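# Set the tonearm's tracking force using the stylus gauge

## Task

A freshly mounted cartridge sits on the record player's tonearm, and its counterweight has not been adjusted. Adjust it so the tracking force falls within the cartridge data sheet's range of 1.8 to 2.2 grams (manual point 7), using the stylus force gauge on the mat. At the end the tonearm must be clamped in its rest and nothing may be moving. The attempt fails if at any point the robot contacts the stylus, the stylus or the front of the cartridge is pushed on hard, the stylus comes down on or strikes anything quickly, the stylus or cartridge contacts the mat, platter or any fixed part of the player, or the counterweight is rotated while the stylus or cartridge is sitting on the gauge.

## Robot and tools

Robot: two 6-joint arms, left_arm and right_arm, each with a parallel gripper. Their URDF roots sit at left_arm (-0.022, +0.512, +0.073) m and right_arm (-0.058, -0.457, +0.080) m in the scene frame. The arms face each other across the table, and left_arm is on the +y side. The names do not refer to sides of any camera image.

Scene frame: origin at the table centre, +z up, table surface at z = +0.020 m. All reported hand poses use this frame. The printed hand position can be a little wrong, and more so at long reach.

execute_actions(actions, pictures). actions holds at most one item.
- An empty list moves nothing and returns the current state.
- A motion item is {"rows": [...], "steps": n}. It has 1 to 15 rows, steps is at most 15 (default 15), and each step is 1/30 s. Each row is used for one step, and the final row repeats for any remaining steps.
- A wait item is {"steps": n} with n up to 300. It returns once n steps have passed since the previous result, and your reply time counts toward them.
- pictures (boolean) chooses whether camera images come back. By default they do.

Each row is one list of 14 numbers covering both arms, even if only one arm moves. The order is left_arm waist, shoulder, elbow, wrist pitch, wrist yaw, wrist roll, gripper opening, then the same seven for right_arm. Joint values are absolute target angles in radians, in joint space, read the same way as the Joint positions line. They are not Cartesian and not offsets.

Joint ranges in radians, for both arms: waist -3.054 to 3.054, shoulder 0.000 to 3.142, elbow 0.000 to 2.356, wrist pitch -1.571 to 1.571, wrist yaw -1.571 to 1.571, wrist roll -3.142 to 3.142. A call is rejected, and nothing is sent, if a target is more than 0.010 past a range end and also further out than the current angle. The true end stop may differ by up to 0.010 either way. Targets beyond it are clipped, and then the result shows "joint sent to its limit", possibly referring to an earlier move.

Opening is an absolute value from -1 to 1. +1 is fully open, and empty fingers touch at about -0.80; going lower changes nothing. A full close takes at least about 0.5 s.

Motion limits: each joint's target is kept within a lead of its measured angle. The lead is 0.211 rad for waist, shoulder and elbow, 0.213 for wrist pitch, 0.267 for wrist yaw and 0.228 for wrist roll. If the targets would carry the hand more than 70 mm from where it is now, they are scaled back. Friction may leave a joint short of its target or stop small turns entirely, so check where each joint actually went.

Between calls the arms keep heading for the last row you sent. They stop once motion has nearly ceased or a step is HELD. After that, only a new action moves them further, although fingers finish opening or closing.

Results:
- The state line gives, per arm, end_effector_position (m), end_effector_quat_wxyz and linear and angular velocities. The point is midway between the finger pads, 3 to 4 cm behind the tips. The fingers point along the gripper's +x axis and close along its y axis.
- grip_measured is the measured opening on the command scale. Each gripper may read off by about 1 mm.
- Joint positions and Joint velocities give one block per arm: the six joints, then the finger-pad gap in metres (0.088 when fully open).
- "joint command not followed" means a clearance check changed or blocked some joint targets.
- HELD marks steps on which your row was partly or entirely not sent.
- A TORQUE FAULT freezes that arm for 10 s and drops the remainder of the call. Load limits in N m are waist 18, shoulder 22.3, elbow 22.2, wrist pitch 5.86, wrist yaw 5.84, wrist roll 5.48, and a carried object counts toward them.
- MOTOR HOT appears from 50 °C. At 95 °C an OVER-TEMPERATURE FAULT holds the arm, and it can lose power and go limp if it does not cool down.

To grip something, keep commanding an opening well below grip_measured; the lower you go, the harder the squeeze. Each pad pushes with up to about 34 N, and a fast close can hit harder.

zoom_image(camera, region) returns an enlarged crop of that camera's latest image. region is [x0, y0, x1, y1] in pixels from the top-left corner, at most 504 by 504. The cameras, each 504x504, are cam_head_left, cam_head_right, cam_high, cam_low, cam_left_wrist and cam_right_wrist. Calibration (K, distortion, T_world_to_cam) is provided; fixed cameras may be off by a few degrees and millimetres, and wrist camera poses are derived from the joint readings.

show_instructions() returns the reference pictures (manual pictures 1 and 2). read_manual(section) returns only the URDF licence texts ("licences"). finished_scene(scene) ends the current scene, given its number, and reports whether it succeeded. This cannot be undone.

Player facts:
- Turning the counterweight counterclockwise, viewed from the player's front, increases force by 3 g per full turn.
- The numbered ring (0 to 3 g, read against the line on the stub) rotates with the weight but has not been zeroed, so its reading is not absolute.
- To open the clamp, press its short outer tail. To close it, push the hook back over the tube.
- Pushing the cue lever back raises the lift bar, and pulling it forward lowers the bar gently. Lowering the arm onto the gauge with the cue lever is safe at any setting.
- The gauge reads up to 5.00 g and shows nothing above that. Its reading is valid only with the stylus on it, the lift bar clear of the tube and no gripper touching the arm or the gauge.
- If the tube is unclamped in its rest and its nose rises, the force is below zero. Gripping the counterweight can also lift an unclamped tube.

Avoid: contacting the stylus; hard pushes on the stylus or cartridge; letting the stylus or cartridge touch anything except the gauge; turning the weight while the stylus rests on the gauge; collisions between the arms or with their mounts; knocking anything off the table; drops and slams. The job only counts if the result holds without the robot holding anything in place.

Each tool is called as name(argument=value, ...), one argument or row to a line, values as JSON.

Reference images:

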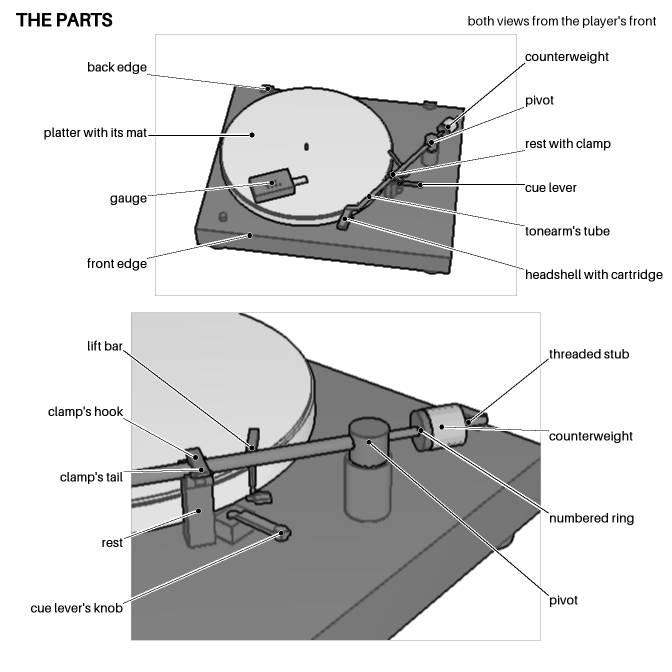

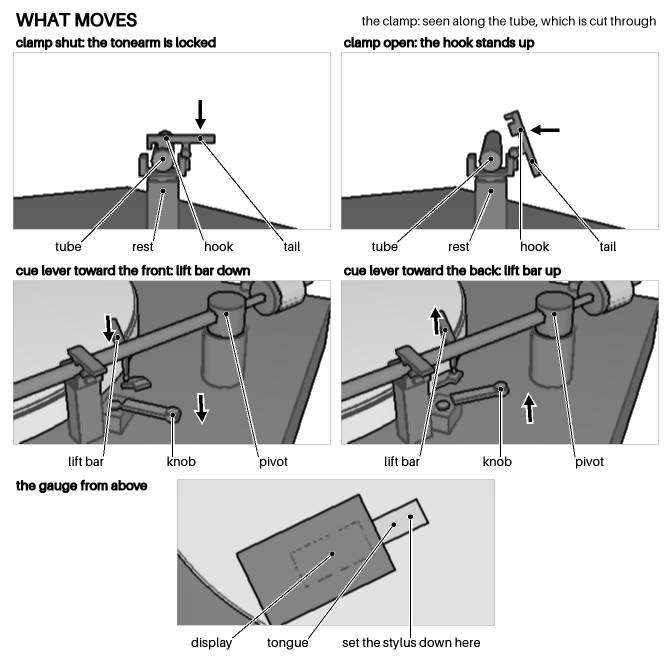

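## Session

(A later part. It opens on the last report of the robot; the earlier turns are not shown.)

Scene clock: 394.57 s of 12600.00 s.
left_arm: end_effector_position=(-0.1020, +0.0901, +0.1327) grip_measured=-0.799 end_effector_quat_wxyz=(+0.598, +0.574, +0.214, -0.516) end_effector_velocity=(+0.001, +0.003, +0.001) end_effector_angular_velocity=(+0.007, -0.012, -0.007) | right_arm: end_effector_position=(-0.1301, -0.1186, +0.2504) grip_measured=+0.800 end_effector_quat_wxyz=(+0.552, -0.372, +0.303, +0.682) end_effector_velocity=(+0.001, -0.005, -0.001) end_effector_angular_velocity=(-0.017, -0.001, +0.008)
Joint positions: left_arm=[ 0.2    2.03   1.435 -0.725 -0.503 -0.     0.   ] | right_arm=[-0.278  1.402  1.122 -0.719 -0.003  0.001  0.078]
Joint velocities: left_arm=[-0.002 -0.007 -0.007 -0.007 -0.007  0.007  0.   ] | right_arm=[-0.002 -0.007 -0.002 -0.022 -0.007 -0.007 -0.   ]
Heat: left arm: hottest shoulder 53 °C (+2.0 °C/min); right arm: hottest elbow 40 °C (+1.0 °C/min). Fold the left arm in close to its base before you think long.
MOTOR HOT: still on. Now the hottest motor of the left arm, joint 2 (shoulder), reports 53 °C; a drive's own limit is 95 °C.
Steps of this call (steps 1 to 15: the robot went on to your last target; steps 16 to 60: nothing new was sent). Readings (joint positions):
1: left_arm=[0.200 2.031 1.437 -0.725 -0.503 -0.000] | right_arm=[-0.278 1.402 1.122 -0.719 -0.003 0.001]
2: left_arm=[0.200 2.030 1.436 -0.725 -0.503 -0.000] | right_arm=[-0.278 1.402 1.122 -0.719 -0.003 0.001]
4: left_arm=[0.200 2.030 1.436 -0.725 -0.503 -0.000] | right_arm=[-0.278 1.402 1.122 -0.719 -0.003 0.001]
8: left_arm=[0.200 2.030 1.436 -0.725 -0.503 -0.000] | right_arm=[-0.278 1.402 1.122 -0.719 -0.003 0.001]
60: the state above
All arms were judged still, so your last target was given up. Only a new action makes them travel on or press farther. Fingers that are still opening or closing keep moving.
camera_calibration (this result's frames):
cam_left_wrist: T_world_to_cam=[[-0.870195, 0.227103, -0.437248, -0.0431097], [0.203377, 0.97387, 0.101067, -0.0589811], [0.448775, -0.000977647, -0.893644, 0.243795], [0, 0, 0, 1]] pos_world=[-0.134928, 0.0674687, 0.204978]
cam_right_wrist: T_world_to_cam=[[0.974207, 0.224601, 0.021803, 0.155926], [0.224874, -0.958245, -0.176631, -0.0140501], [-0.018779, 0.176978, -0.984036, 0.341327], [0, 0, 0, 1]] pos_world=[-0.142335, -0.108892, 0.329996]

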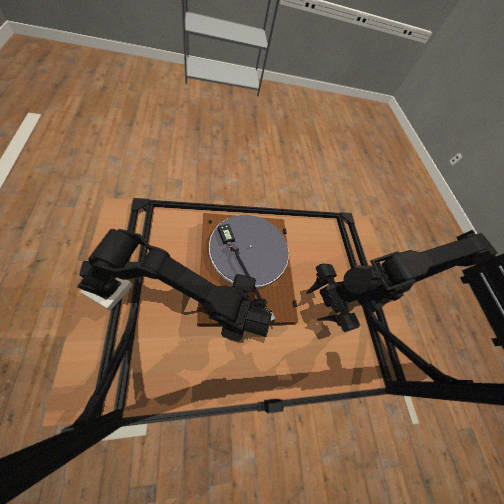

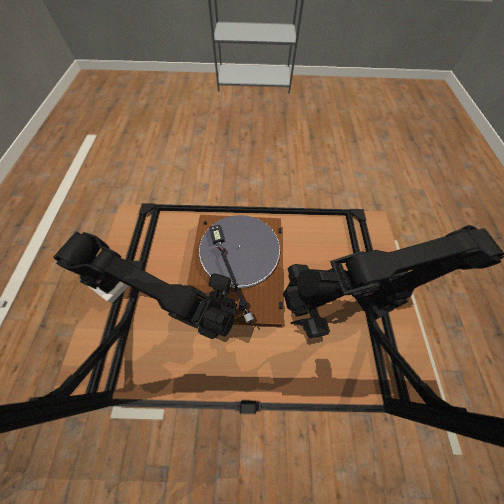

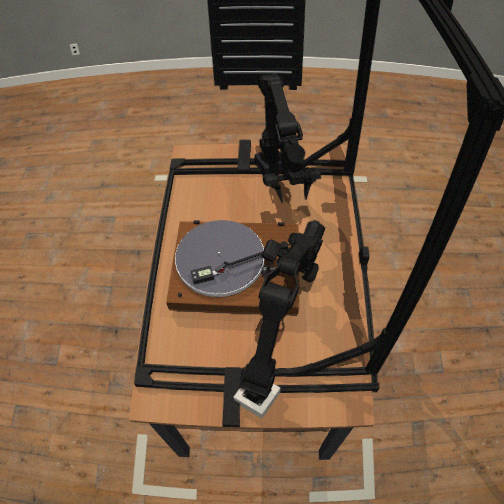

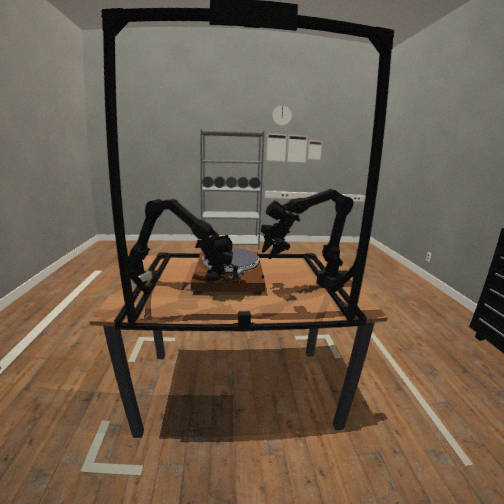

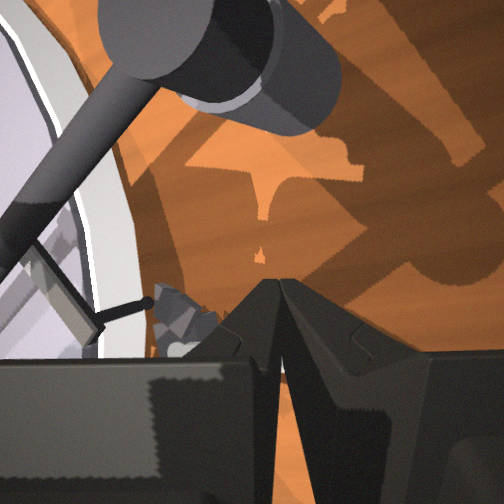

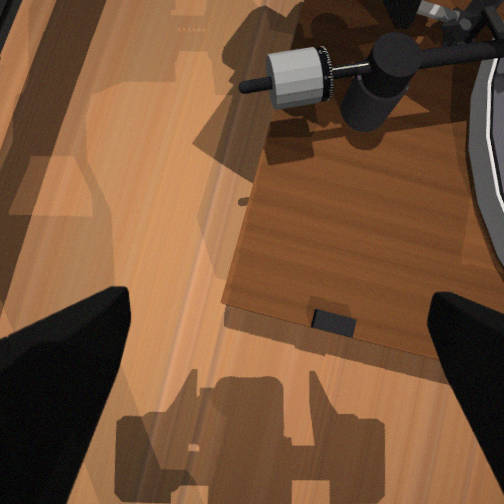

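execute_actions(
  actions=[
    {"rows": [[0.205,2.04,1.47,-0.76,-0.5,0,-0.9,-0.277,1.4,1.12,-0.72,0,0,0.8],[0.205,2.04,1.47,-0.76,-0.5,0,-0.9,-0.277,1.4,1.12,-0.72,0,0,0.8],[0.205,2.04,1.47,-0.76,-0.5,0,-0.9,-0.277,1.4,1.12,-0.72,0,0,0.8],[0.205,2.02,1.52,-0.84,-0.5,0,-0.9,-0.277,1.4,1.12,-0.72,0,0,0.8],[0.205,2.02,1.52,-0.84,-0.5,0,-0.9,-0.277,1.4,1.12,-0.72,0,0,0.8],[0.205,2.02,1.52,-0.84,-0.5,0,-0.9,-0.277,1.4,1.12,-0.72,0,0,0.8],[0.205,2.02,1.52,-0.84,-0.5,0,-0.9,-0.277,1.4,1.12,-0.72,0,0,0.8],[0.205,2.02,1.52,-0.84,-0.5,0,-0.9,-0.277,1.4,1.12,-0.72,0,0,0.8],[0.205,2.02,1.52,-0.84,-0.5,0,-0.9,-0.277,1.4,1.12,-0.72,0,0,0.8],[0.195,1.96,1.44,-0.82,-0.5,0,-0.9,-0.277,1.4,1.12,-0.72,0,0,0.8],[0.195,1.96,1.44,-0.82,-0.5,0,-0.9,-0.277,1.4,1.12,-0.72,0,0,0.8],[0.195,1.96,1.44,-0.82,-0.5,0,-0.9,-0.277,1.4,1.12,-0.72,0,0,0.8],[0.185,1.905,1.36,-0.80,-0.5,0,-0.9,-0.277,1.4,1.12,-0.72,0,0,0.8]], "steps": 15},
  ],
  pictures=false,
)

execute_actions(
  actions=[
    {"rows": [[0.185,1.905,1.36,-0.80,-0.5,0,-0.9,-0.277,1.4,1.12,-0.72,0,0,0.8],[0.185,1.905,1.36,-0.80,-0.5,0,-0.9,-0.277,1.4,1.12,-0.72,0,0,0.8],[0.185,1.905,1.36,-0.80,-0.5,0,-0.9,-0.277,1.4,1.12,-0.72,0,0,0.8],[0.185,1.905,1.36,-0.80,-0.5,0,-0.9,-0.277,1.4,1.12,-0.72,0,0,0.8],[0.185,1.905,1.36,-0.80,-0.5,0,-0.9,-0.277,1.4,1.12,-0.72,0,0,0.8],[0.185,1.905,1.36,-0.80,-0.5,0,-0.9,-0.277,1.4,1.12,-0.72,0,0,0.8],[0.186,1.949,1.287,-0.697,-0.5,0,-0.9,-0.277,1.4,1.12,-0.72,0,0,0.8]], "steps": 15},
  ],
  pictures=false,
)

execute_actions(
  actions=[
    {"rows": [[0.19,1.955,1.30,-0.70,-0.5,0,-0.9,-0.277,1.4,1.12,-0.72,0,0,0.8],[0.192,1.964,1.314,-0.704,-0.5,0,-0.9,-0.277,1.4,1.12,-0.72,0,0,0.8],[0.194,1.973,1.328,-0.708,-0.5,0,-0.9,-0.277,1.4,1.12,-0.72,0,0,0.8],[0.197,1.982,1.342,-0.712,-0.5,0,-0.9,-0.277,1.4,1.12,-0.72,0,0,0.8],[0.2,1.991,1.356,-0.717,-0.5,0,-0.9,-0.277,1.4,1.12,-0.72,0,0,0.8],[0.202,2.0,1.37,-0.721,-0.5,0,-0.9,-0.277,1.4,1.12,-0.72,0,0,0.8],[0.205,2.009,1.384,-0.725,-0.5,0,-0.9,-0.277,1.4,1.12,-0.72,0,0,0.8],[0.207,2.018,1.398,-0.73,-0.5,0,-0.9,-0.277,1.4,1.12,-0.72,0,0,0.8],[0.21,2.027,1.412,-0.734,-0.5,0,-0.9,-0.277,1.4,1.12,-0.72,0,0,0.8],[0.213,2.036,1.426,-0.738,-0.5,0,-0.9,-0.277,1.4,1.12,-0.72,0,0,0.8],[0.217,2.045,1.44,-0.743,-0.5,0,-0.9,-0.277,1.4,1.12,-0.72,0,0,0.8],[0.222,2.054,1.454,-0.748,-0.5,0,-0.9,-0.277,1.4,1.12,-0.72,0,0,0.8],[0.226,2.063,1.468,-0.753,-0.5,0,-0.9,-0.277,1.4,1.12,-0.72,0,0,0.8],[0.23,2.072,1.482,-0.758,-0.5,0,-0.9,-0.277,1.4,1.12,-0.72,0,0,0.8],[0.233,2.078,1.492,-0.762,-0.5,0,-0.9,-0.277,1.4,1.12,-0.72,0,0,0.8]], "steps": 15},
  ],
  pictures=false,
)

execute_actions(
  actions=[
    {"steps": 15},
  ],
)

Scene clock: 416.37 s of 12600.00 s.
left_arm: end_effector_position=(-0.0972, +0.1115, +0.1535) grip_measured=-0.799 end_effector_quat_wxyz=(+0.589, +0.586, +0.217, -0.513) end_effector_velocity=(+0.016, +0.130, +0.025) end_effector_angular_velocity=(+0.078, -0.033, -0.060) | right_arm: end_effector_position=(-0.1301, -0.1186, +0.2504) grip_measured=+0.800 end_effector_quat_wxyz=(+0.552, -0.372, +0.303, +0.682) end_effector_velocity=(+0.002, -0.003, -0.003) end_effector_angular_velocity=(-0.012, -0.000, +0.003)
Joint positions: left_arm=[ 0.194  1.943  1.405 -0.811 -0.499 -0.     0.   ] | right_arm=[-0.278  1.402  1.122 -0.719 -0.003  0.001  0.078]
Joint velocities: left_arm=[-0.081 -0.447 -0.505 -0.037 -0.007 -0.022  0.   ] | right_arm=[-0.007 -0.002 -0.007 -0.007 -0.007 -0.007 -0.   ]
Heat: left arm: hottest shoulder 56 °C (+5.0 °C/min); right arm: hottest elbow 40 °C (+1.0 °C/min). Fold the left arm in close to its base before you think long.
MOTOR HOT: still on. Now the hottest motor of the left arm, joint 2 (shoulder), reports 56 °C; a drive's own limit is 95 °C.
Steps of this call (steps 1 to 100: nothing new was sent; then 17.97 s passed at rest; steps 101 to 115: all 15 steps of this action). Readings (joint positions):
101: left_arm=[0.200 2.029 1.440 -0.730 -0.502 -0.000] | right_arm=[-0.278 1.402 1.122 -0.719 -0.003 0.001]
102: left_arm=[0.200 2.030 1.446 -0.738 -0.501 -0.000] | right_arm=[-0.278 1.402 1.122 -0.719 -0.003 0.001]
104: left_arm=[0.200 2.030 1.464 -0.768 -0.496 -0.000] | right_arm=[-0.278 1.402 1.122 -0.719 -0.003 0.001]
108: left_arm=[0.201 2.028 1.500 -0.822 -0.498 -0.000] | right_arm=[-0.278 1.402 1.122 -0.719 -0.003 0.001]
115: the state above

Scene clock: 416.87 s of 12600.00 s.
left_arm: end_effector_position=(-0.0960, +0.1219, +0.1262) grip_measured=-0.799 end_effector_quat_wxyz=(+0.585, +0.589, +0.216, -0.513) end_effector_velocity=(+0.001, -0.004, -0.002) end_effector_angular_velocity=(-0.029, +0.002, -0.002) | right_arm: end_effector_position=(-0.1301, -0.1186, +0.2504) grip_measured=+0.800 end_effector_quat_wxyz=(+0.552, -0.372, +0.303, +0.682) end_effector_velocity=(-0.003, +0.001, +0.003) end_effector_angular_velocity=(+0.009, +0.017, +0.016)
Joint positions: left_arm=[ 0.188  1.946  1.294 -0.705 -0.5   -0.     0.   ] | right_arm=[-0.278  1.402  1.122 -0.719 -0.003  0.001  0.078]
Joint velocities: left_arm=[ 0.002 -0.002 -0.022  0.051 -0.007  0.007  0.   ] | right_arm=[-0.002 -0.002  0.002  0.007 -0.022 -0.007 -0.   ]
Heat: left arm: hottest shoulder 56 °C (+5.0 °C/min); right arm: hottest elbow 40 °C (+1.0 °C/min). Fold the left arm in close to its base before you think long.
MOTOR HOT: still on. Now the hottest motor of the left arm, joint 2 (shoulder), reports 56 °C; a drive's own limit is 95 °C.
Steps of this call (steps 1 to 15: all 15 steps of this action). Readings (joint positions):
1: left_arm=[0.192 1.932 1.393 -0.811 -0.499 -0.000] | right_arm=[-0.278 1.402 1.122 -0.719 -0.003 0.001]
2: left_arm=[0.190 1.925 1.385 -0.808 -0.499 -0.000] | right_arm=[-0.278 1.402 1.122 -0.719 -0.003 0.001]
4: left_arm=[0.188 1.920 1.378 -0.804 -0.499 -0.000] | right_arm=[-0.278 1.402 1.122 -0.719 -0.003 0.001]
8: left_arm=[0.188 1.919 1.343 -0.748 -0.500 -0.001] | right_arm=[-0.278 1.402 1.122 -0.719 -0.003 0.001]
15: the state above

Scene clock: 417.37 s of 12600.00 s.
left_arm: end_effector_position=(-0.0947, +0.0919, +0.1261) grip_measured=-0.799 end_effector_quat_wxyz=(+0.593, +0.585, +0.225, -0.506) end_effector_velocity=(+0.032, -0.093, +0.002) end_effector_angular_velocity=(-0.062, +0.013, +0.139) | right_arm: end_effector_position=(-0.1301, -0.1186, +0.2504) grip_measured=+0.800 end_effector_quat_wxyz=(+0.552, -0.372, +0.303, +0.682) end_effector_velocity=(-0.000, -0.000, -0.002) end_effector_angular_velocity=(-0.012, -0.000, +0.008)
Joint positions: left_arm=[ 0.217  2.05   1.447 -0.752 -0.498 -0.     0.   ] | right_arm=[-0.278  1.402  1.122 -0.719 -0.003  0.001  0.078]
Joint velocities: left_arm=[ 0.144  0.266  0.398 -0.066 -0.007  0.007  0.   ] | right_arm=[-0.002  0.007  0.002 -0.007 -0.007 -0.007 -0.   ]
Heat: left arm: hottest shoulder 56 °C (+5.0 °C/min); right arm: hottest elbow 40 °C (+1.0 °C/min). Fold the left arm in close to its base before you think long.
MOTOR HOT: still on. Now the hottest motor of the left arm, joint 2 (shoulder), reports 56 °C; a drive's own limit is 95 °C.
Steps of this call (steps 1 to 15: all 15 steps of this action). Readings (joint positions):
1: left_arm=[0.188 1.946 1.294 -0.703 -0.500 -0.000] | right_arm=[-0.278 1.402 1.122 -0.719 -0.003 0.001]
2: left_arm=[0.188 1.947 1.295 -0.703 -0.500 -0.000] | right_arm=[-0.278 1.402 1.122 -0.719 -0.003 0.001]
4: left_arm=[0.188 1.954 1.307 -0.705 -0.500 -0.000] | right_arm=[-0.278 1.402 1.122 -0.719 -0.003 0.001]
8: left_arm=[0.196 1.988 1.354 -0.721 -0.499 -0.000] | right_arm=[-0.278 1.402 1.122 -0.719 -0.003 0.001]
15: the state above

Scene clock: 417.87 s of 12600.00 s.
left_arm: end_effector_position=(-0.0936, +0.0882, +0.1262) grip_measured=-0.799 end_effector_quat_wxyz=(+0.592, +0.586, +0.229, -0.504) end_effector_velocity=(+0.002, +0.005, -0.002) end_effector_angular_velocity=(+0.020, -0.013, +0.005) | right_arm: end_effector_position=(-0.1301, -0.1186, +0.2504) grip_measured=+0.800 end_effector_quat_wxyz=(+0.552, -0.372, +0.303, +0.682) end_effector_velocity=(+0.000, -0.002, -0.001) end_effector_angular_velocity=(-0.008, +0.001, +0.008)
Joint positions: left_arm=[ 0.224  2.066  1.474 -0.77  -0.493 -0.     0.   ] | right_arm=[-0.278  1.402  1.122 -0.719 -0.003  0.001  0.078]
Joint velocities: left_arm=[-0.002  0.002 -0.002 -0.022 -0.007 -0.007  0.   ] | right_arm=[-0.002 -0.002 -0.002 -0.007 -0.007 -0.007 -0.   ]
Heat: left arm: hottest shoulder 56 °C (+5.0 °C/min); right arm: hottest elbow 40 °C (+1.0 °C/min). Fold the left arm in close to its base before you think long.
MOTOR HOT: still on. Now the hottest motor of the left arm, joint 2 (shoulder), reports 56 °C; a drive's own limit is 95 °C.
Steps of this call (steps 1 to 15: the robot went on to your last target). Readings (joint positions):
1: left_arm=[0.221 2.057 1.458 -0.753 -0.498 -0.000] | right_arm=[-0.278 1.402 1.122 -0.719 -0.003 0.001]
2: left_arm=[0.223 2.061 1.465 -0.760 -0.493 -0.000] | right_arm=[-0.278 1.402 1.122 -0.719 -0.003 0.001]
4: left_arm=[0.224 2.064 1.470 -0.766 -0.493 -0.000] | right_arm=[-0.278 1.402 1.122 -0.719 -0.003 0.001]
8: left_arm=[0.224 2.065 1.473 -0.769 -0.493 -0.000] | right_arm=[-0.278 1.402 1.122 -0.719 -0.003 0.001]
15: the state above
camera_calibration (this result's frames):
cam_left_wrist: T_world_to_cam=[[-0.872652, 0.227701, -0.432008, -0.0391496], [0.182281, 0.972583, 0.144418, -0.0655919], [0.453047, 0.0472797, -0.890232, 0.229921], [0, 0, 0, 1]] pos_world=[-0.126373, 0.0618374, 0.197242]
cam_right_wrist: T_world_to_cam=[[0.974207, 0.224601, 0.021803, 0.155926], [0.224874, -0.958245, -0.176631, -0.0140501], [-0.018779, 0.176978, -0.984036, 0.341327], [0, 0, 0, 1]] pos_world=[-0.142335, -0.108892, 0.329996]

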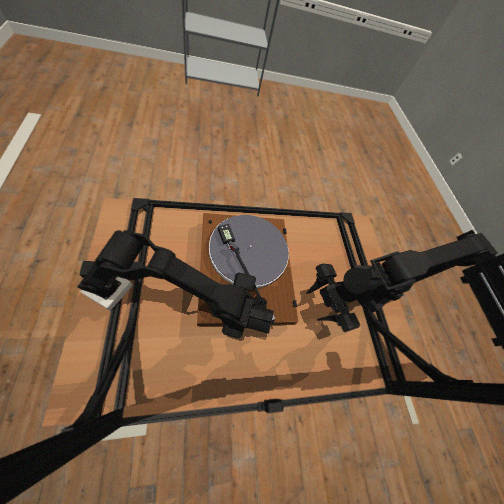

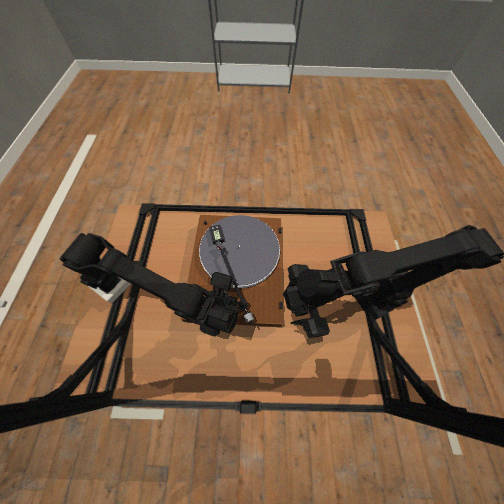

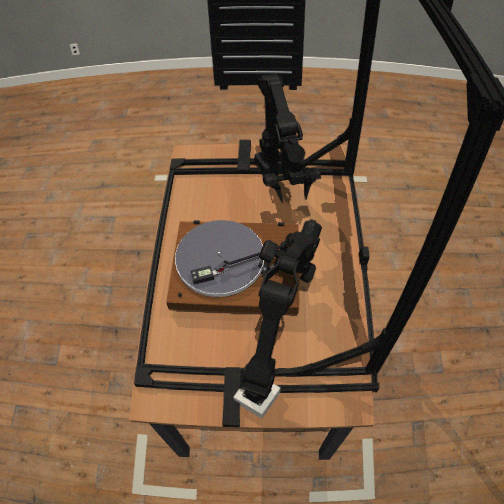

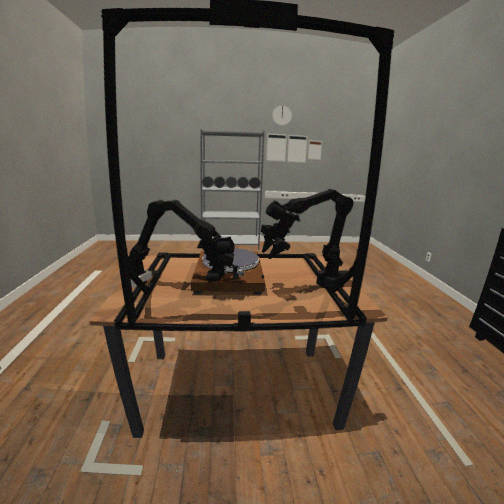

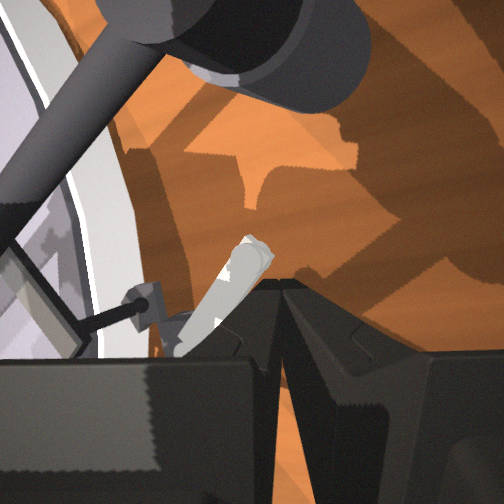

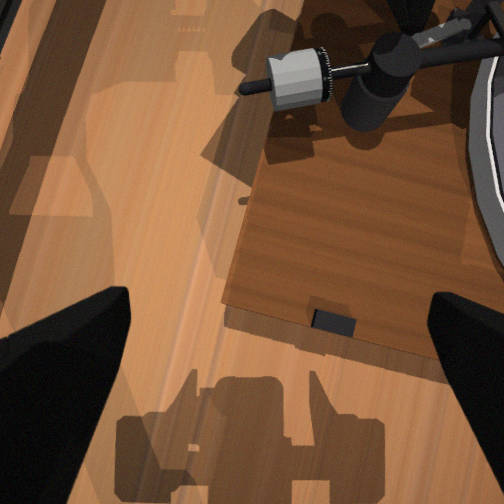

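execute_actions(
  actions=[
    {"rows": [[0.2,2.0,1.40,-0.73,-0.5,0,-0.9,-0.277,1.4,1.12,-0.72,0,0,0.8]], "steps": 8},
  ],
  pictures=false,
)

execute_actions(
  actions=[
    {"rows": [[0.19,1.82,1.6,-1.08,-0.5,-0.5,-0.9,-0.277,1.4,1.12,-0.72,0,0,0.8]], "steps": 12},
  ],
  pictures=false,
)

execute_actions(
  actions=[
    {"rows": [[0.62,1.9,1.88,-1.55,0,-1.847,-0.2,-0.277,1.4,1.12,-0.72,0,0,0.8]], "steps": 15},
  ],
  pictures=false,
)

execute_actions(
  actions=[
    {"rows": [[0.66,2.05,2.05,-1.56,0,-1.847,-0.2,-0.277,1.4,1.12,-0.72,0,0,0.8],[0.66,2.05,2.05,-1.56,0,-1.847,-0.2,-0.277,1.4,1.12,-0.72,0,0,0.8],[0.66,2.05,2.05,-1.56,0,-1.847,-0.2,-0.277,1.4,1.12,-0.72,0,0,0.8],[0.66,2.05,2.05,-1.56,0,-1.847,-0.2,-0.277,1.4,1.12,-0.72,0,0,0.8],[0.66,2.05,2.05,-1.56,0,-1.847,-0.2,-0.277,1.4,1.12,-0.72,0,0,0.8],[0.66,2.05,2.05,-1.56,0,-1.847,-0.2,-0.277,1.4,1.12,-0.72,0,0,0.8],[0.703,2.203,2.21,-1.565,0,-1.847,-0.2,-0.277,1.4,1.12,-0.72,0,0,0.8]], "steps": 15},
  ],
  pictures=false,
)

execute_actions(
  actions=[
    {"rows": [[0.703,2.203,2.21,-1.565,0,-1.847,-0.2,-0.277,1.4,1.12,-0.72,0,0,0.8],[0.703,2.203,2.21,-1.565,0,-1.847,-0.2,-0.277,1.4,1.12,-0.72,0,0,0.8],[0.703,2.203,2.21,-1.565,0,-1.847,-0.2,-0.277,1.4,1.12,-0.72,0,0,0.8],[0.703,2.203,2.21,-1.565,0,-1.847,-0.2,-0.277,1.4,1.12,-0.72,0,0,0.8],[0.703,2.203,2.14,-1.5,0,-1.847,-0.2,-0.277,1.4,1.12,-0.72,0,0,0.8],[0.703,2.203,2.14,-1.5,0,-1.847,-0.2,-0.277,1.4,1.12,-0.72,0,0,0.8],[0.703,2.203,2.14,-1.5,0,-1.847,-0.2,-0.277,1.4,1.12,-0.72,0,0,0.8],[0.703,2.203,2.07,-1.435,0,-1.847,-0.2,-0.277,1.4,1.12,-0.72,0,0,0.8],[0.703,2.203,2.07,-1.435,0,-1.847,-0.2,-0.277,1.4,1.12,-0.72,0,0,0.8],[0.703,2.203,2.07,-1.435,0,-1.847,-0.2,-0.277,1.4,1.12,-0.72,0,0,0.8],[0.703,2.203,1.995,-1.365,0,-1.847,-0.2,-0.277,1.4,1.12,-0.72,0,0,0.8]], "steps": 15},
  ],
  pictures=false,
)

execute_actions(
  actions=[
    {"steps": 12},
  ],
)

Scene clock: 427.43 s of 12600.00 s.
left_arm: end_effector_position=(-0.0995, +0.0966, +0.1318) grip_measured=-0.799 end_effector_quat_wxyz=(+0.594, +0.579, +0.218, -0.514) end_effector_velocity=(-0.007, +0.006, +0.016) end_effector_angular_velocity=(-0.043, +0.007, -0.027) | right_arm: end_effector_position=(-0.1303, -0.1186, +0.2504) grip_measured=+0.800 end_effector_quat_wxyz=(+0.552, -0.372, +0.303, +0.683) end_effector_velocity=(-0.002, -0.001, -0.001) end_effector_angular_velocity=(-0.010, +0.013, +0.016)
Joint positions: left_arm=[ 0.202  2.015  1.415 -0.734 -0.498 -0.     0.   ] | right_arm=[-0.277  1.402  1.122 -0.719 -0.003  0.001  0.078]
Joint velocities: left_arm=[-0.022 -0.066 -0.042  0.022 -0.007  0.007  0.   ] | right_arm=[-0.002  0.002  0.002 -0.007 -0.022 -0.007 -0.   ]
Heat: left arm: hottest shoulder 55 °C (+4.0 °C/min); right arm: hottest elbow 40 °C (+1.0 °C/min). Fold the left arm in close to its base before you think long.
MOTOR HOT: still on. Now the hottest motor of the left arm, joint 2 (shoulder), reports 55 °C; a drive's own limit is 95 °C.
Steps of this call (steps 1 to 15: the robot went on to your last target; steps 16 to 90: nothing new was sent; then 6.30 s passed at rest; steps 91 to 98: all 8 steps of this action). Readings (joint positions):
91: left_arm=[0.223 2.059 1.463 -0.759 -0.495 -0.000] | right_arm=[-0.278 1.402 1.122 -0.719 -0.003 0.001]
92: left_arm=[0.220 2.049 1.448 -0.748 -0.497 -0.000] | right_arm=[-0.278 1.402 1.122 -0.719 -0.003 0.001]
94: left_arm=[0.212 2.032 1.426 -0.743 -0.498 -0.000] | right_arm=[-0.277 1.402 1.122 -0.719 -0.003 0.001]
98: the state above

Scene clock: 427.83 s of 12600.00 s.
left_arm: end_effector_position=(-0.0939, +0.1199, +0.2497) grip_measured=-0.799 end_effector_quat_wxyz=(+0.720, +0.402, +0.324, -0.464) end_effector_velocity=(+0.010, +0.032, -0.010) end_effector_angular_velocity=(+0.071, +0.039, +0.222) | right_arm: end_effector_position=(-0.1302, -0.1187, +0.2504) grip_measured=+0.800 end_effector_quat_wxyz=(+0.552, -0.372, +0.303, +0.682) end_effector_velocity=(+0.000, -0.002, -0.001) end_effector_angular_velocity=(-0.008, +0.001, +0.008)
Joint positions: left_arm=[ 0.194  1.809  1.598 -1.067 -0.502 -0.473  0.   ] | right_arm=[-0.277  1.402  1.122 -0.72  -0.003  0.001  0.078]
Joint velocities: left_arm=[-0.007  0.002  0.002 -0.183 -0.007 -0.271  0.   ] | right_arm=[-0.002 -0.002 -0.002 -0.007 -0.007 -0.007 -0.   ]
Heat: left arm: hottest shoulder 55 °C (+4.0 °C/min); right arm: hottest elbow 40 °C (+1.0 °C/min). Fold the left arm in close to its base before you think long.
MOTOR HOT: still on. Now the hottest motor of the left arm, joint 2 (shoulder), reports 55 °C; a drive's own limit is 95 °C.
Steps of this call (steps 1 to 12: all 12 steps of this action). Readings (joint positions):
1: left_arm=[0.201 2.002 1.430 -0.764 -0.497 -0.031] | right_arm=[-0.277 1.402 1.122 -0.719 -0.003 0.001]
2: left_arm=[0.200 1.990 1.448 -0.809 -0.497 -0.071] | right_arm=[-0.277 1.402 1.122 -0.719 -0.003 0.001]
4: left_arm=[0.199 1.945 1.492 -0.897 -0.497 -0.167] | right_arm=[-0.277 1.402 1.122 -0.719 -0.003 0.001]
8: left_arm=[0.194 1.836 1.579 -1.031 -0.501 -0.400] | right_arm=[-0.277 1.402 1.122 -0.719 -0.003 0.001]
12: the state above

Scene clock: 428.33 s of 12600.00 s.
left_arm: end_effector_position=(+0.0008, +0.1620, +0.2611) grip_measured=-0.203 end_effector_quat_wxyz=(-0.708, -0.022, -0.705, +0.019) end_effector_velocity=(-0.030, +0.005, +0.009) end_effector_angular_velocity=(+0.004, +0.047, +1.954) | right_arm: end_effector_position=(-0.1302, -0.1186, +0.2504) grip_measured=+0.800 end_effector_quat_wxyz=(+0.552, -0.372, +0.303, +0.682) end_effector_velocity=(+0.003, -0.002, -0.003) end_effector_angular_velocity=(-0.010, -0.012, -0.000)
Joint positions: left_arm=[ 0.621  1.897  1.867 -1.543 -0.005 -1.448  0.029] | right_arm=[-0.277  1.402  1.122 -0.72  -0.003  0.001  0.078]
Joint velocities: left_arm=[-0.061 -0.007  0.027 -0.051  0.051 -2.015  0.001] | right_arm=[-0.002 -0.002 -0.007 -0.007  0.007 -0.007  0.   ]
Heat: left arm: hottest shoulder 55 °C (+4.0 °C/min); right arm: hottest elbow 40 °C (+1.0 °C/min). Fold the left arm in close to its base before you think long.
MOTOR HOT: still on. Now the hottest motor of the left arm, joint 2 (shoulder), reports 55 °C; a drive's own limit is 95 °C.
Steps of this call (steps 1 to 15: all 15 steps of this action). Readings (joint positions):
1: left_arm=[0.208 1.827 1.634 -1.127 -0.432 -0.526] | right_arm=[-0.277 1.402 1.122 -0.720 -0.003 0.001]
2: left_arm=[0.248 1.853 1.689 -1.191 -0.344 -0.593] | right_arm=[-0.277 1.402 1.122 -0.720 -0.003 0.001]
4: left_arm=[0.358 1.891 1.783 -1.297 -0.192 -0.723] | right_arm=[-0.277 1.402 1.122 -0.720 -0.003 0.001]
8: left_arm=[0.582 1.898 1.853 -1.490 -0.056 -0.988] | right_arm=[-0.277 1.402 1.122 -0.720 -0.003 0.001]
15: the state above

Scene clock: 428.83 s of 12600.00 s.
left_arm: end_effector_position=(+0.0393, +0.0968, +0.2289) grip_measured=-0.200 end_effector_quat_wxyz=(-0.692, +0.145, -0.692, -0.148) end_effector_velocity=(+0.005, -0.017, +0.004) end_effector_angular_velocity=(-0.047, -0.029, +0.034) | right_arm: end_effector_position=(-0.1302, -0.1186, +0.2504) grip_measured=+0.800 end_effector_quat_wxyz=(+0.552, -0.372, +0.303, +0.682) end_effector_velocity=(+0.003, -0.004, -0.003) end_effector_angular_velocity=(-0.019, -0.014, -0.000)
Joint positions: left_arm=[ 0.704  2.2    2.187 -1.564  0.001 -1.84   0.029] | right_arm=[-0.277  1.402  1.122 -0.72  -0.003  0.001  0.078]
Joint velocities: left_arm=[-0.002  0.042  0.085  0.007 -0.022 -0.037 -0.   ] | right_arm=[-0.002 -0.002 -0.002 -0.022  0.007 -0.007 -0.   ]
Heat: left arm: hottest shoulder 55 °C (+4.0 °C/min); right arm: hottest elbow 40 °C (+1.0 °C/min). Fold the left arm in close to its base before you think long.
MOTOR HOT: still on. Now the hottest motor of the left arm, joint 2 (shoulder), reports 55 °C; a drive's own limit is 95 °C.
Steps of this call (steps 1 to 15: all 15 steps of this action). Readings (joint positions):
1: left_arm=[0.622 1.923 1.902 -1.569 -0.001 -1.515] | right_arm=[-0.277 1.402 1.122 -0.720 -0.003 0.001]
2: left_arm=[0.627 1.951 1.949 -1.561 -0.001 -1.580] | right_arm=[-0.277 1.402 1.122 -0.720 -0.003 0.001]
4: left_arm=[0.643 1.998 2.006 -1.544 -0.001 -1.704] | right_arm=[-0.277 1.402 1.122 -0.720 -0.003 0.001]
8: left_arm=[0.670 2.099 2.107 -1.562 0.001 -1.811] | right_arm=[-0.277 1.402 1.122 -0.720 -0.003 0.001]
15: the state above

Scene clock: 429.33 s of 12600.00 s.
left_arm: end_effector_position=(+0.0405, +0.0889, +0.1845) grip_measured=-0.200 end_effector_quat_wxyz=(-0.691, +0.147, -0.692, -0.148) end_effector_velocity=(-0.002, +0.015, -0.078) end_effector_angular_velocity=(+0.119, +0.010, +0.005) | right_arm: end_effector_position=(-0.1302, -0.1187, +0.2505) grip_measured=+0.800 end_effector_quat_wxyz=(+0.552, -0.372, +0.303, +0.682) end_effector_velocity=(+0.000, -0.002, -0.001) end_effector_angular_velocity=(-0.008, +0.001, +0.008)
Joint positions: left_arm=[ 0.704  2.204  2.016 -1.385  0.001 -1.842  0.029] | right_arm=[-0.277  1.402  1.122 -0.72  -0.003  0.001  0.078]
Joint velocities: left_arm=[-0.002  0.032 -0.256  0.168 -0.007 -0.007 -0.   ] | right_arm=[-0.002 -0.002 -0.002 -0.007 -0.007 -0.007  0.   ]
Heat: left arm: hottest shoulder 55 °C (+4.1 °C/min); right arm: hottest elbow 40 °C (+1.0 °C/min). Fold the left arm in close to its base before you think long.
MOTOR HOT: still on. Now the hottest motor of the left arm, joint 2 (shoulder), reports 55 °C; a drive's own limit is 95 °C.
Steps of this call (steps 1 to 15: all 15 steps of this action). Readings (joint positions):
1: left_arm=[0.704 2.200 2.190 -1.564 0.001 -1.841] | right_arm=[-0.277 1.402 1.122 -0.720 -0.003 0.001]
2: left_arm=[0.704 2.200 2.192 -1.564 0.001 -1.841] | right_arm=[-0.277 1.402 1.122 -0.720 -0.003 0.001]
4: left_arm=[0.704 2.200 2.198 -1.564 0.001 -1.842] | right_arm=[-0.277 1.402 1.122 -0.720 -0.003 0.001]
8: left_arm=[0.704 2.199 2.151 -1.498 0.001 -1.842] | right_arm=[-0.277 1.402 1.122 -0.720 -0.003 0.001]
15: the state above

Scene clock: 429.73 s of 12600.00 s.
left_arm: end_effector_position=(+0.0407, +0.0877, +0.1810) grip_measured=-0.200 end_effector_quat_wxyz=(-0.691, +0.148, -0.692, -0.146) end_effector_velocity=(-0.002, -0.001, -0.002) end_effector_angular_velocity=(-0.003, +0.007, +0.005) | right_arm: end_effector_position=(-0.1302, -0.1187, +0.2505) grip_measured=+0.800 end_effector_quat_wxyz=(+0.552, -0.372, +0.303, +0.682) end_effector_velocity=(+0.002, +0.001, +0.001) end_effector_angular_velocity=(+0.009, -0.008, -0.000)
Joint positions: left_arm=[ 0.704  2.205  2.004 -1.367  0.001 -1.842  0.029] | right_arm=[-0.277  1.402  1.122 -0.72  -0.003  0.001  0.078]
Joint velocities: left_arm=[-0.002  0.002 -0.002  0.007  0.007 -0.007 -0.   ] | right_arm=[-0.002 -0.002 -0.002  0.007  0.007 -0.007 -0.   ]
Heat: left arm: hottest shoulder 55 °C (+4.1 °C/min); right arm: hottest elbow 40 °C (+1.0 °C/min). Fold the left arm in close to its base before you think long.
MOTOR HOT: still on. Now the hottest motor of the left arm, joint 2 (shoulder), reports 55 °C; a drive's own limit is 95 °C.
Steps of this call (steps 1 to 12: the robot went on to your last target). Readings (joint positions):
1: left_arm=[0.704 2.205 2.010 -1.379 0.001 -1.842] | right_arm=[-0.277 1.402 1.122 -0.720 -0.003 0.001]
2: left_arm=[0.704 2.205 2.007 -1.376 0.001 -1.842] | right_arm=[-0.277 1.402 1.122 -0.720 -0.003 0.001]
4: left_arm=[0.704 2.205 2.006 -1.371 0.001 -1.842] | right_arm=[-0.277 1.402 1.122 -0.720 -0.003 0.001]
8: left_arm=[0.704 2.205 2.005 -1.368 0.001 -1.842] | right_arm=[-0.277 1.402 1.122 -0.720 -0.003 0.001]
12: the state above
camera_calibration (this result's frames):
cam_left_wrist: T_world_to_cam=[[0.387114, -0.921057, 0.0423849, 0.0654789], [-0.861096, -0.344714, 0.373745, 0.0189692], [-0.32963, -0.18118, -0.926562, 0.276326], [0, 0, 0, 1]] pos_world=[0.0820717, 0.116913, 0.246168]
cam_right_wrist: T_world_to_cam=[[0.974161, 0.22477, 0.0221238, 0.155934], [0.225098, -0.958194, -0.176624, -0.0140951], [-0.018501, 0.17704, -0.98403, 0.341465], [0, 0, 0, 1]] pos_world=[-0.142414, -0.109008, 0.330072]

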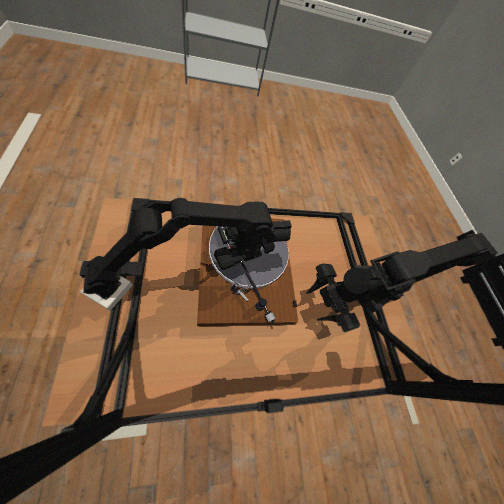

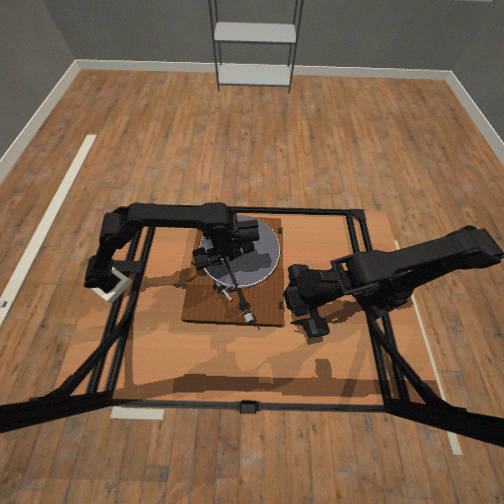

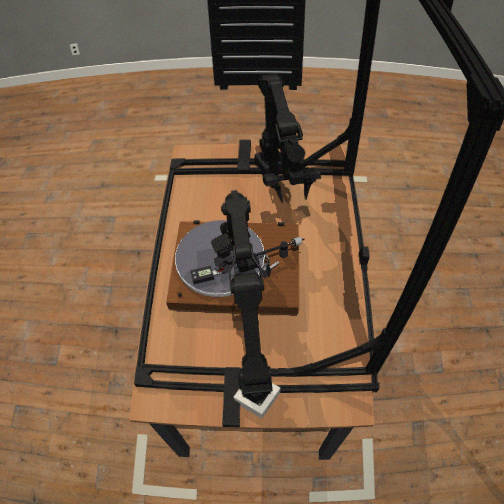

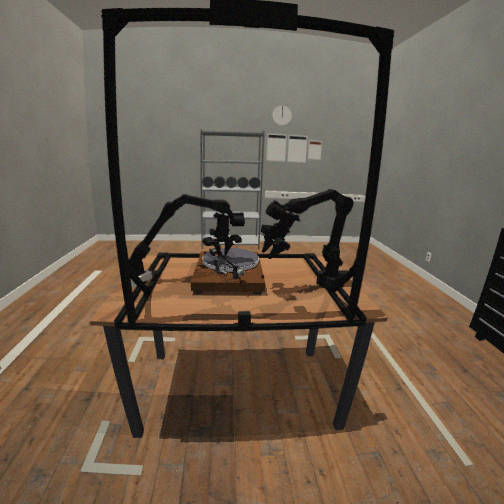

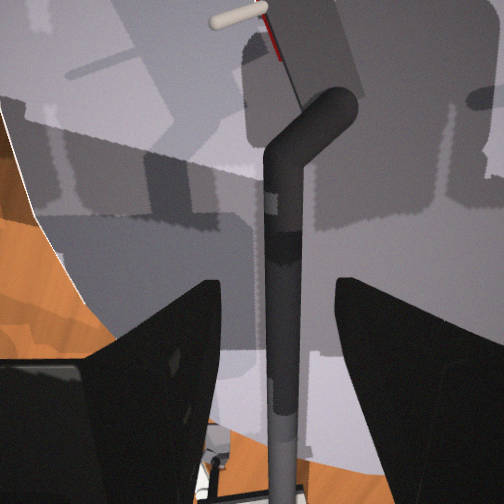

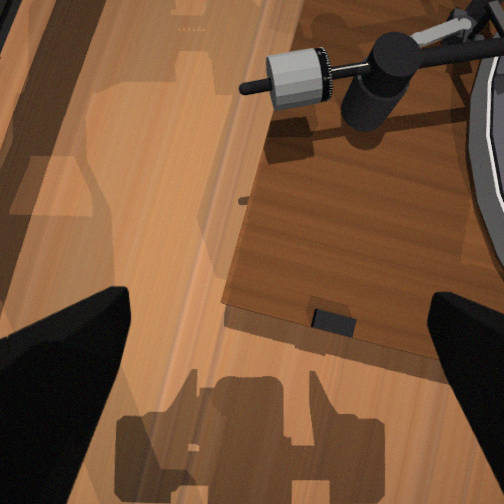

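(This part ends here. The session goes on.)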